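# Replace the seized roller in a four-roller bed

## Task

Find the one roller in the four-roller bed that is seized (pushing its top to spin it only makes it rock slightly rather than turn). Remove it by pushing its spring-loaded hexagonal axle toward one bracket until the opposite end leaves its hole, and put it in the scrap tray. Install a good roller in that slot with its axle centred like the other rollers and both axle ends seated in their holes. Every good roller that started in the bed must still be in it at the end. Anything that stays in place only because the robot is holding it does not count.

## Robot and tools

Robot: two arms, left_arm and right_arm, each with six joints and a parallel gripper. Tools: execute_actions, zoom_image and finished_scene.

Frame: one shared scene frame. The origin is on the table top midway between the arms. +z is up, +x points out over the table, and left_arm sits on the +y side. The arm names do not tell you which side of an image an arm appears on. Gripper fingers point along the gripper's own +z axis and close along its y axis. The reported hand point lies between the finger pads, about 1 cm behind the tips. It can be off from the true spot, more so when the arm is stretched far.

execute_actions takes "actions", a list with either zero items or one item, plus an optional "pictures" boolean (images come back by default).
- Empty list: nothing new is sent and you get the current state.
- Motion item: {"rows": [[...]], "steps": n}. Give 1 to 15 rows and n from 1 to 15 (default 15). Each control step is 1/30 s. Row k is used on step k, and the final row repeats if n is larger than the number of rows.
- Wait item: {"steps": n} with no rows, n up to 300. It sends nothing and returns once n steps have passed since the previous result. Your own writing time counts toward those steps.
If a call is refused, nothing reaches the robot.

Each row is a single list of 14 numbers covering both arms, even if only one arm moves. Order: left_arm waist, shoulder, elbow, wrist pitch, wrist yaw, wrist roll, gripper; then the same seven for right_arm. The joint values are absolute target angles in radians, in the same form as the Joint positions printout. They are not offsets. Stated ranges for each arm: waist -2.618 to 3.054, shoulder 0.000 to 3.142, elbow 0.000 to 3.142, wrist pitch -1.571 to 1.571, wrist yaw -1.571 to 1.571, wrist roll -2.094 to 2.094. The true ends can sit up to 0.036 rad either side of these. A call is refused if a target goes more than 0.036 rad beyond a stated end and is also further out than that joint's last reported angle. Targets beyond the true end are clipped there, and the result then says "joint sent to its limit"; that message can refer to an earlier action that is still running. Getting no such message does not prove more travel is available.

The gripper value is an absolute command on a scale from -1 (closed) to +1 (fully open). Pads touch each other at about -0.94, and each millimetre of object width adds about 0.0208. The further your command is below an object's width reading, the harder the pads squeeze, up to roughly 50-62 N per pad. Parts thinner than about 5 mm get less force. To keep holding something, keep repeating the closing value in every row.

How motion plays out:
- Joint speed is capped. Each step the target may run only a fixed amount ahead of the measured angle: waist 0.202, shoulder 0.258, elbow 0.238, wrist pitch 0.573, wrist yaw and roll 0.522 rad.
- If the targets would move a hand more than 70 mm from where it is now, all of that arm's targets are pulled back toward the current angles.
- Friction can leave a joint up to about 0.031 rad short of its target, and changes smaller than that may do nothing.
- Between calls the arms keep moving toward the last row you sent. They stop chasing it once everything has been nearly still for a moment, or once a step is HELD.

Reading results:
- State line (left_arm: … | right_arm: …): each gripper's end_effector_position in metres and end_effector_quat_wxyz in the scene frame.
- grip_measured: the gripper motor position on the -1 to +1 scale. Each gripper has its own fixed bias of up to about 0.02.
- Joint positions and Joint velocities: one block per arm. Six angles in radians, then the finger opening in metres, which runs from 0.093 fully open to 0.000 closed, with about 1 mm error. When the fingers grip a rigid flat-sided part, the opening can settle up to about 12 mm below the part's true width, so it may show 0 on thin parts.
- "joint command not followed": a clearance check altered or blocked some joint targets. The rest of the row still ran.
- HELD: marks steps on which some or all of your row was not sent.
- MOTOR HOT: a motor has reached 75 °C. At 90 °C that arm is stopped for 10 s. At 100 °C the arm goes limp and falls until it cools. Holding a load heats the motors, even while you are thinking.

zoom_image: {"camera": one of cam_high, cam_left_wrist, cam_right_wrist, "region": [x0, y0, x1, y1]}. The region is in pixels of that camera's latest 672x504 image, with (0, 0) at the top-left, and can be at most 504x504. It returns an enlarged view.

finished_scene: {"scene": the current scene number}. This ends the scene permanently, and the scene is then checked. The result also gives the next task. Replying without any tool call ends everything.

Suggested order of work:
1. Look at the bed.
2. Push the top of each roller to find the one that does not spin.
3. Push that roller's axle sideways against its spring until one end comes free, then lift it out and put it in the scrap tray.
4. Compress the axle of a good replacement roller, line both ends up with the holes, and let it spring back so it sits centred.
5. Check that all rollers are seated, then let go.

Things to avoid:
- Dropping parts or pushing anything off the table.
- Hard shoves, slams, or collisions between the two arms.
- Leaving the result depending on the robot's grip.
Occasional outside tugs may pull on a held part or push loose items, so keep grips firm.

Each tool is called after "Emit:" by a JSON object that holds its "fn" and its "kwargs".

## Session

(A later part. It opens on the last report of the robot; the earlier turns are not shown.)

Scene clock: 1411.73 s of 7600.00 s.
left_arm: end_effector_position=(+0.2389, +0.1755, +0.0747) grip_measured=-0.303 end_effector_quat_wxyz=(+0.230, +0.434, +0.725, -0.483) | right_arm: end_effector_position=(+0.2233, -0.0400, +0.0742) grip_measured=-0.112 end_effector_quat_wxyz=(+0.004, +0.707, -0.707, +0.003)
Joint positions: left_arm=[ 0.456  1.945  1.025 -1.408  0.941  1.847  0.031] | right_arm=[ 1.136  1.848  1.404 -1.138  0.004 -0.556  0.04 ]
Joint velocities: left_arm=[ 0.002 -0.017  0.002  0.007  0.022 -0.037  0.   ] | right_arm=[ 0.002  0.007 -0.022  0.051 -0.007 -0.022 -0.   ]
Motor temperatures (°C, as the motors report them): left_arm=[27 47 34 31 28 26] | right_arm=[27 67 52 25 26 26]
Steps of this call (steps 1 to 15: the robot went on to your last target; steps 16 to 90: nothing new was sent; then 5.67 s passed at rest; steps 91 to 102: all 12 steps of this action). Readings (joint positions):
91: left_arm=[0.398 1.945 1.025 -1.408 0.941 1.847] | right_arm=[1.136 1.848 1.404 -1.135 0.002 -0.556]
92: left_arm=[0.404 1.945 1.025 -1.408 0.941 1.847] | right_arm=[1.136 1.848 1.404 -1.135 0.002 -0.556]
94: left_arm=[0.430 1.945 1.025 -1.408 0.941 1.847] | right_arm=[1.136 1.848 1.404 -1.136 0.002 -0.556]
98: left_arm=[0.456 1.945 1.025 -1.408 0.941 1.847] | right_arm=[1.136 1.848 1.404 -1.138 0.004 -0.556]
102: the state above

Emit:
{"fn": "execute_actions", "kwargs": {"actions": [{"rows":[[0.46,1.93,1.005,-1.403,0.938,1.84,-0.3,1.118,1.782,1.388,-1.16,0.015,-0.562,-0.2],[0.46,1.93,1.005,-1.403,0.938,1.84,-0.3,1.118,1.782,1.388,-1.16,0.015,-0.562,-0.2],[0.46,1.93,1.005,-1.403,0.938,1.84,-0.3,1.124,1.792,1.398,-1.155,0.01,-0.562,-0.2],[0.46,1.93,1.005,-1.403,0.938,1.84,-0.3,1.124,1.792,1.398,-1.15,0.01,-0.562,-0.2],[0.46,1.93,1.005,-1.403,0.938,1.84,-0.3,1.13,1.815,1.415,-1.145,0.005,-0.56,-0.2]],"steps":10}]}}

Emit:
{"fn": "zoom_image", "kwargs": {"camera": "cam_high", "region": [210,350,370,450]}}

Scene clock: 1424.00 s of 7600.00 s.
left_arm: end_effector_position=(+0.2389, +0.1755, +0.0747) grip_measured=-0.303 end_effector_quat_wxyz=(+0.230, +0.434, +0.725, -0.483) | right_arm: end_effector_position=(+0.2231, -0.0425, +0.0734) grip_measured=-0.112 end_effector_quat_wxyz=(+0.005, +0.706, -0.708, +0.003)
Joint positions: left_arm=[ 0.456  1.945  1.025 -1.408  0.941  1.847  0.031] | right_arm=[ 1.133  1.841  1.393 -1.134  0.003 -0.556  0.04 ]
Joint velocities: left_arm=[-0.002 -0.007  0.002 -0.037 -0.022 -0.095 -0.001] | right_arm=[ 0.002 -0.012 -0.002  0.007 -0.125  0.007  0.002]
Motor temperatures (°C, as the motors report them): left_arm=[27 48 33 31 28 26] | right_arm=[27 67 52 25 26 26]
Steps of this call (steps 1 to 15: the robot went on to your last target; steps 16 to 90: nothing new was sent; then 8.93 s passed at rest; steps 91 to 100: all 10 steps of this action). Readings (joint positions):
91: left_arm=[0.456 1.945 1.025 -1.408 0.941 1.847] | right_arm=[1.136 1.846 1.401 -1.136 0.004 -0.556]
92: left_arm=[0.456 1.945 1.025 -1.408 0.941 1.847] | right_arm=[1.134 1.843 1.396 -1.134 0.004 -0.556]
94: left_arm=[0.456 1.945 1.025 -1.408 0.941 1.847] | right_arm=[1.133 1.841 1.393 -1.134 0.003 -0.556]
98: left_arm=[0.456 1.945 1.025 -1.408 0.941 1.847] | right_arm=[1.133 1.841 1.393 -1.134 0.003 -0.556]
100: the state above

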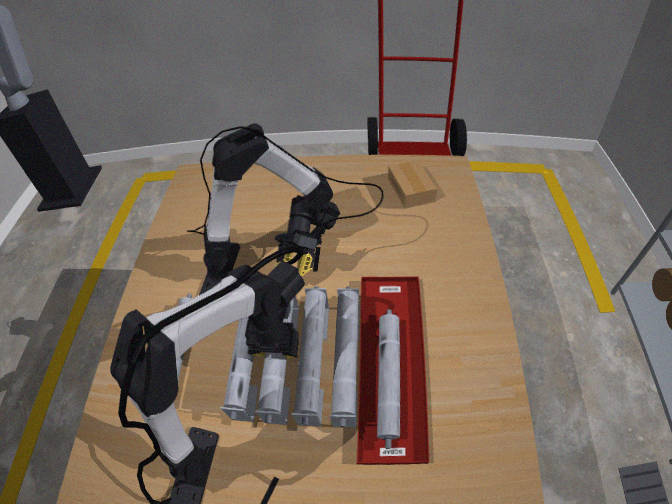

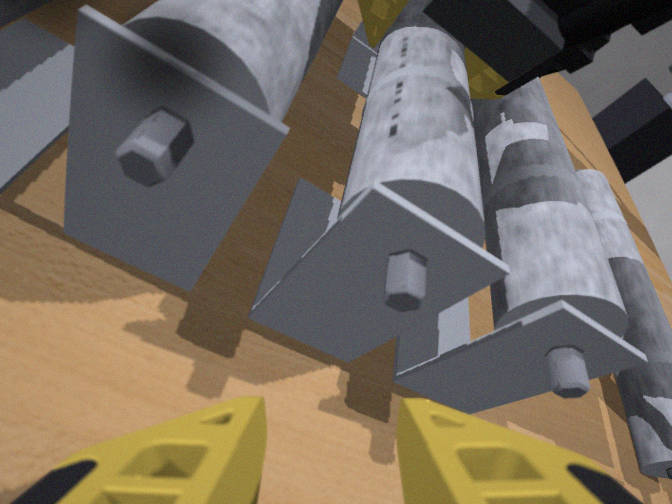

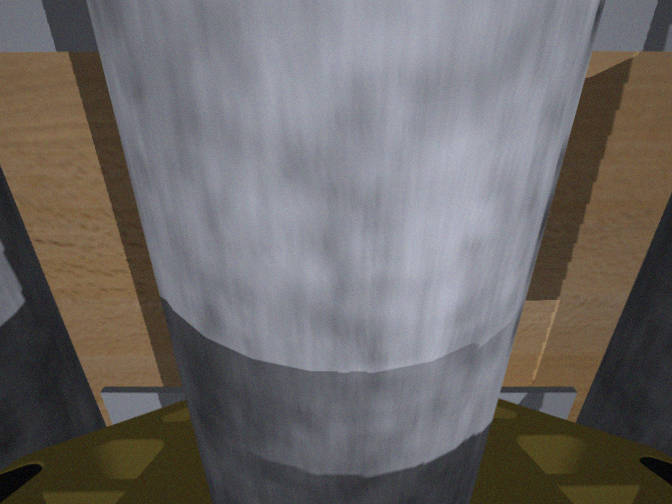

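Region (210, 350, 370, 450) of cam_high's 672x504 image, scaled by 3.150, with more detail than that image has; it fills the top 315 rows of this view, and the rest is white.

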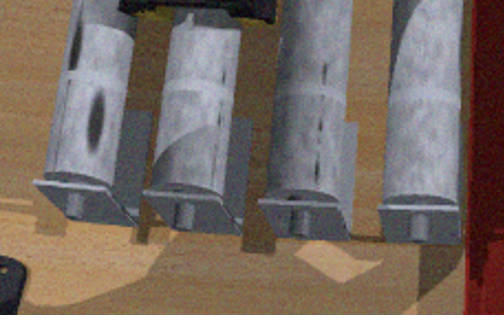

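Emit:
{"fn": "execute_actions", "kwargs": {"actions": [{"rows":[[0.46,1.93,1.005,-1.403,0.938,1.84,-0.3,1.133,1.83,1.40,-1.135,0.005,-0.556,-0.1],[0.46,1.93,1.005,-1.403,0.938,1.84,-0.3,1.133,1.84,1.395,-1.135,0.005,-0.556,0.0],[0.46,1.93,1.005,-1.403,0.938,1.84,-0.3,1.133,1.84,1.395,-1.135,0.005,-0.556,0.08],[0.46,1.93,1.005,-1.403,0.938,1.84,-0.3,1.133,1.84,1.395,-1.135,0.005,-0.556,0.15],[0.46,1.93,1.005,-1.403,0.938,1.84,-0.3,1.133,1.84,1.395,-1.135,0.005,-0.556,0.22],[0.46,1.93,1.005,-1.403,0.938,1.84,-0.3,1.133,1.84,1.395,-1.135,0.005,-0.556,0.22],[0.46,1.93,1.005,-1.403,0.938,1.84,-0.3,1.133,1.84,1.395,-1.135,0.005,-0.556,0.22],[0.46,1.93,1.005,-1.403,0.938,1.84,-0.3,1.133,1.84,1.395,-1.135,0.015,-0.556,0.22],[0.46,1.93,1.005,-1.403,0.938,1.84,-0.3,1.133,1.84,1.395,-1.135,0.025,-0.556,0.22],[0.46,1.93,1.005,-1.403,0.938,1.84,-0.3,1.133,1.84,1.395,-1.135,0.035,-0.556,0.22],[0.46,1.93,1.005,-1.403,0.938,1.84,-0.3,1.133,1.84,1.395,-1.135,0.045,-0.556,0.22]],"steps":15}], "pictures": false}}

Emit:
{"fn": "execute_actions", "kwargs": {"actions": [{"rows":[[0.46,1.93,1.005,-1.403,0.938,1.84,-0.3,1.133,1.84,1.42,-1.15,0.045,-0.556,0.22],[0.46,1.93,1.005,-1.403,0.938,1.84,-0.3,1.133,1.84,1.435,-1.165,0.045,-0.556,0.22],[0.46,1.93,1.005,-1.403,0.938,1.84,-0.3,1.133,1.84,1.45,-1.18,0.045,-0.556,0.22],[0.46,1.93,1.005,-1.403,0.938,1.84,-0.3,1.133,1.84,1.465,-1.195,0.045,-0.556,0.22],[0.46,1.93,1.005,-1.403,0.938,1.84,-0.3,1.133,1.84,1.48,-1.21,0.045,-0.556,0.22],[0.46,1.93,1.005,-1.403,0.938,1.84,-0.3,1.133,1.84,1.495,-1.225,0.045,-0.556,0.22],[0.46,1.93,1.005,-1.403,0.938,1.84,-0.3,1.133,1.84,1.51,-1.24,0.045,-0.556,0.22],[0.46,1.93,1.005,-1.403,0.938,1.84,-0.3,1.133,1.84,1.525,-1.255,0.045,-0.556,0.22],[0.46,1.93,1.005,-1.403,0.938,1.84,-0.3,1.133,1.84,1.54,-1.27,0.04,-0.556,0.22],[0.46,1.93,1.005,-1.403,0.938,1.84,-0.3,1.133,1.84,1.555,-1.285,0.035,-0.556,0.22],[0.46,1.93,1.005,-1.403,0.938,1.84,-0.3,1.133,1.84,1.57,-1.30,0.03,-0.556,0.22],[0.46,1.93,1.005,-1.403,0.938,1.84,-0.3,1.133,1.84,1.585,-1.315,0.03,-0.556,0.22],[0.46,1.93,1.005,-1.403,0.938,1.84,-0.3,1.133,1.84,1.60,-1.33,0.03,-0.556,0.22],[0.46,1.93,1.005,-1.403,0.938,1.84,-0.3,1.133,1.84,1.615,-1.345,0.03,-0.556,0.22],[0.46,1.93,1.005,-1.403,0.938,1.84,-0.3,1.133,1.84,1.63,-1.36,0.03,-0.556,0.22]],"steps":15}]}}

Scene clock: 1454.60 s of 7600.00 s.
left_arm: end_effector_position=(+0.2389, +0.1755, +0.0747) grip_measured=-0.303 end_effector_quat_wxyz=(+0.230, +0.434, +0.725, -0.483) | right_arm: end_effector_position=(+0.2246, -0.0433, +0.0734) grip_measured=+0.219 end_effector_quat_wxyz=(+0.004, +0.706, -0.708, +0.008)
Joint positions: left_arm=[ 0.456  1.945  1.025 -1.408  0.941  1.847  0.031] | right_arm=[ 1.133  1.841  1.393 -1.134  0.013 -0.556  0.056]
Joint velocities: left_arm=[-0.012  0.022 -0.012 -0.007  0.037 -0.022 -0.001] | right_arm=[-0.002 -0.002  0.002 -0.022 -0.007 -0.051  0.   ]
Motor temperatures (°C, as the motors report them): left_arm=[27 48 33 31 27 26] | right_arm=[27 66 53 25 26 26]
Steps of this call (steps 1 to 15: the robot went on to your last target; steps 16 to 90: nothing new was sent; then 27.10 s passed at rest; steps 91 to 105: all 15 steps of this action). Readings (joint positions):
91: left_arm=[0.456 1.945 1.025 -1.408 0.941 1.847] | right_arm=[1.133 1.841 1.393 -1.134 0.003 -0.556]
92: left_arm=[0.456 1.945 1.025 -1.408 0.941 1.847] | right_arm=[1.133 1.841 1.393 -1.134 0.003 -0.556]
94: left_arm=[0.456 1.945 1.025 -1.408 0.941 1.847] | right_arm=[1.133 1.841 1.393 -1.134 0.003 -0.556]
98: left_arm=[0.456 1.945 1.025 -1.408 0.941 1.847] | right_arm=[1.133 1.841 1.393 -1.134 0.003 -0.556]
105: the state above

Scene clock: 1455.10 s of 7600.00 s.
left_arm: end_effector_position=(+0.2389, +0.1755, +0.0747) grip_measured=-0.303 end_effector_quat_wxyz=(+0.230, +0.434, +0.725, -0.483) | right_arm: end_effector_position=(+0.2329, -0.0339, +0.1198) grip_measured=+0.219 end_effector_quat_wxyz=(-0.011, +0.706, -0.708, +0.010)
Joint positions: left_arm=[ 0.456  1.945  1.025 -1.408  0.941  1.847  0.031] | right_arm=[ 1.133  1.841  1.578 -1.29   0.025 -0.556  0.056]
Joint velocities: left_arm=[ 0.017  0.022 -0.012  0.051 -0.022  0.007  0.001] | right_arm=[-0.002  0.002  0.422 -0.315 -0.095  0.022 -0.   ]
Motor temperatures (°C, as the motors report them): left_arm=[27 48 33 31 27 26] | right_arm=[27 66 53 25 26 26]
Steps of this call (steps 1 to 15: all 15 steps of this action). Readings (joint positions):
1: left_arm=[0.456 1.945 1.025 -1.408 0.941 1.847] | right_arm=[1.133 1.841 1.393 -1.135 0.013 -0.556]
2: left_arm=[0.456 1.945 1.025 -1.408 0.941 1.847] | right_arm=[1.133 1.841 1.395 -1.138 0.014 -0.556]
4: left_arm=[0.456 1.945 1.025 -1.408 0.941 1.847] | right_arm=[1.133 1.841 1.409 -1.155 0.020 -0.556]
8: left_arm=[0.456 1.945 1.025 -1.408 0.941 1.847] | right_arm=[1.133 1.841 1.465 -1.209 0.024 -0.556]
15: the state above

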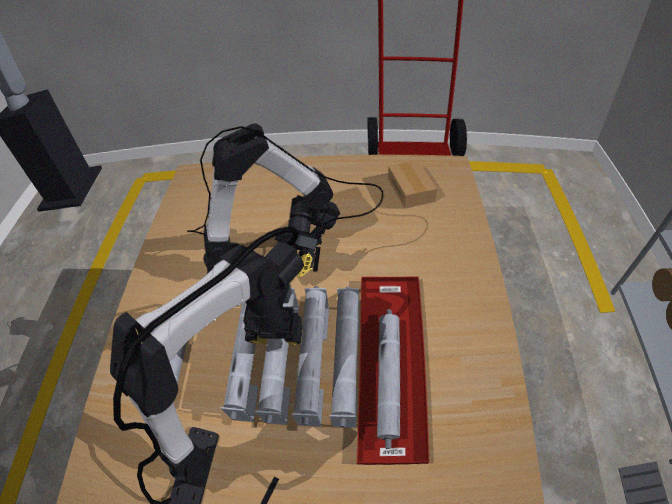

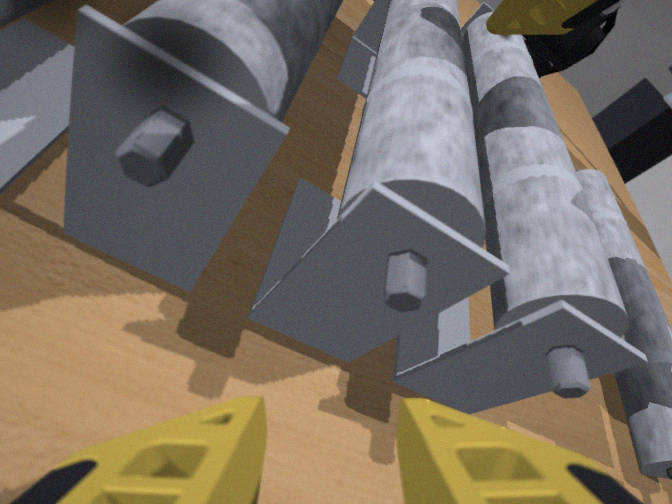

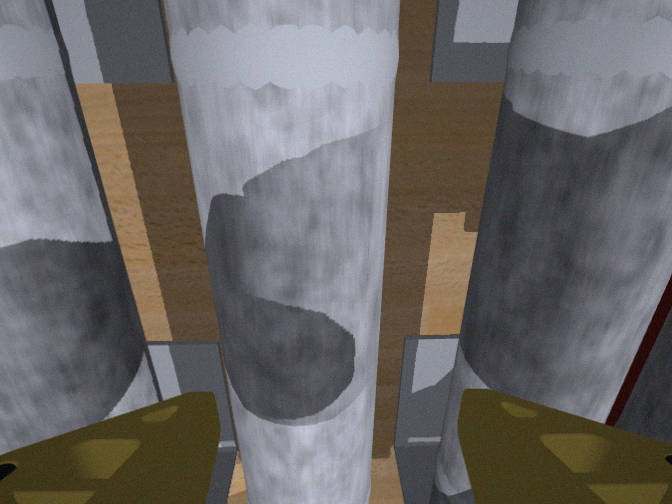

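The dashes have rotated out of view, so the roller spins. Both arms are clear.

Emit:
{"fn": "finished_scene", "kwargs": {"scene": 2}}

The scene is finished: the task was done.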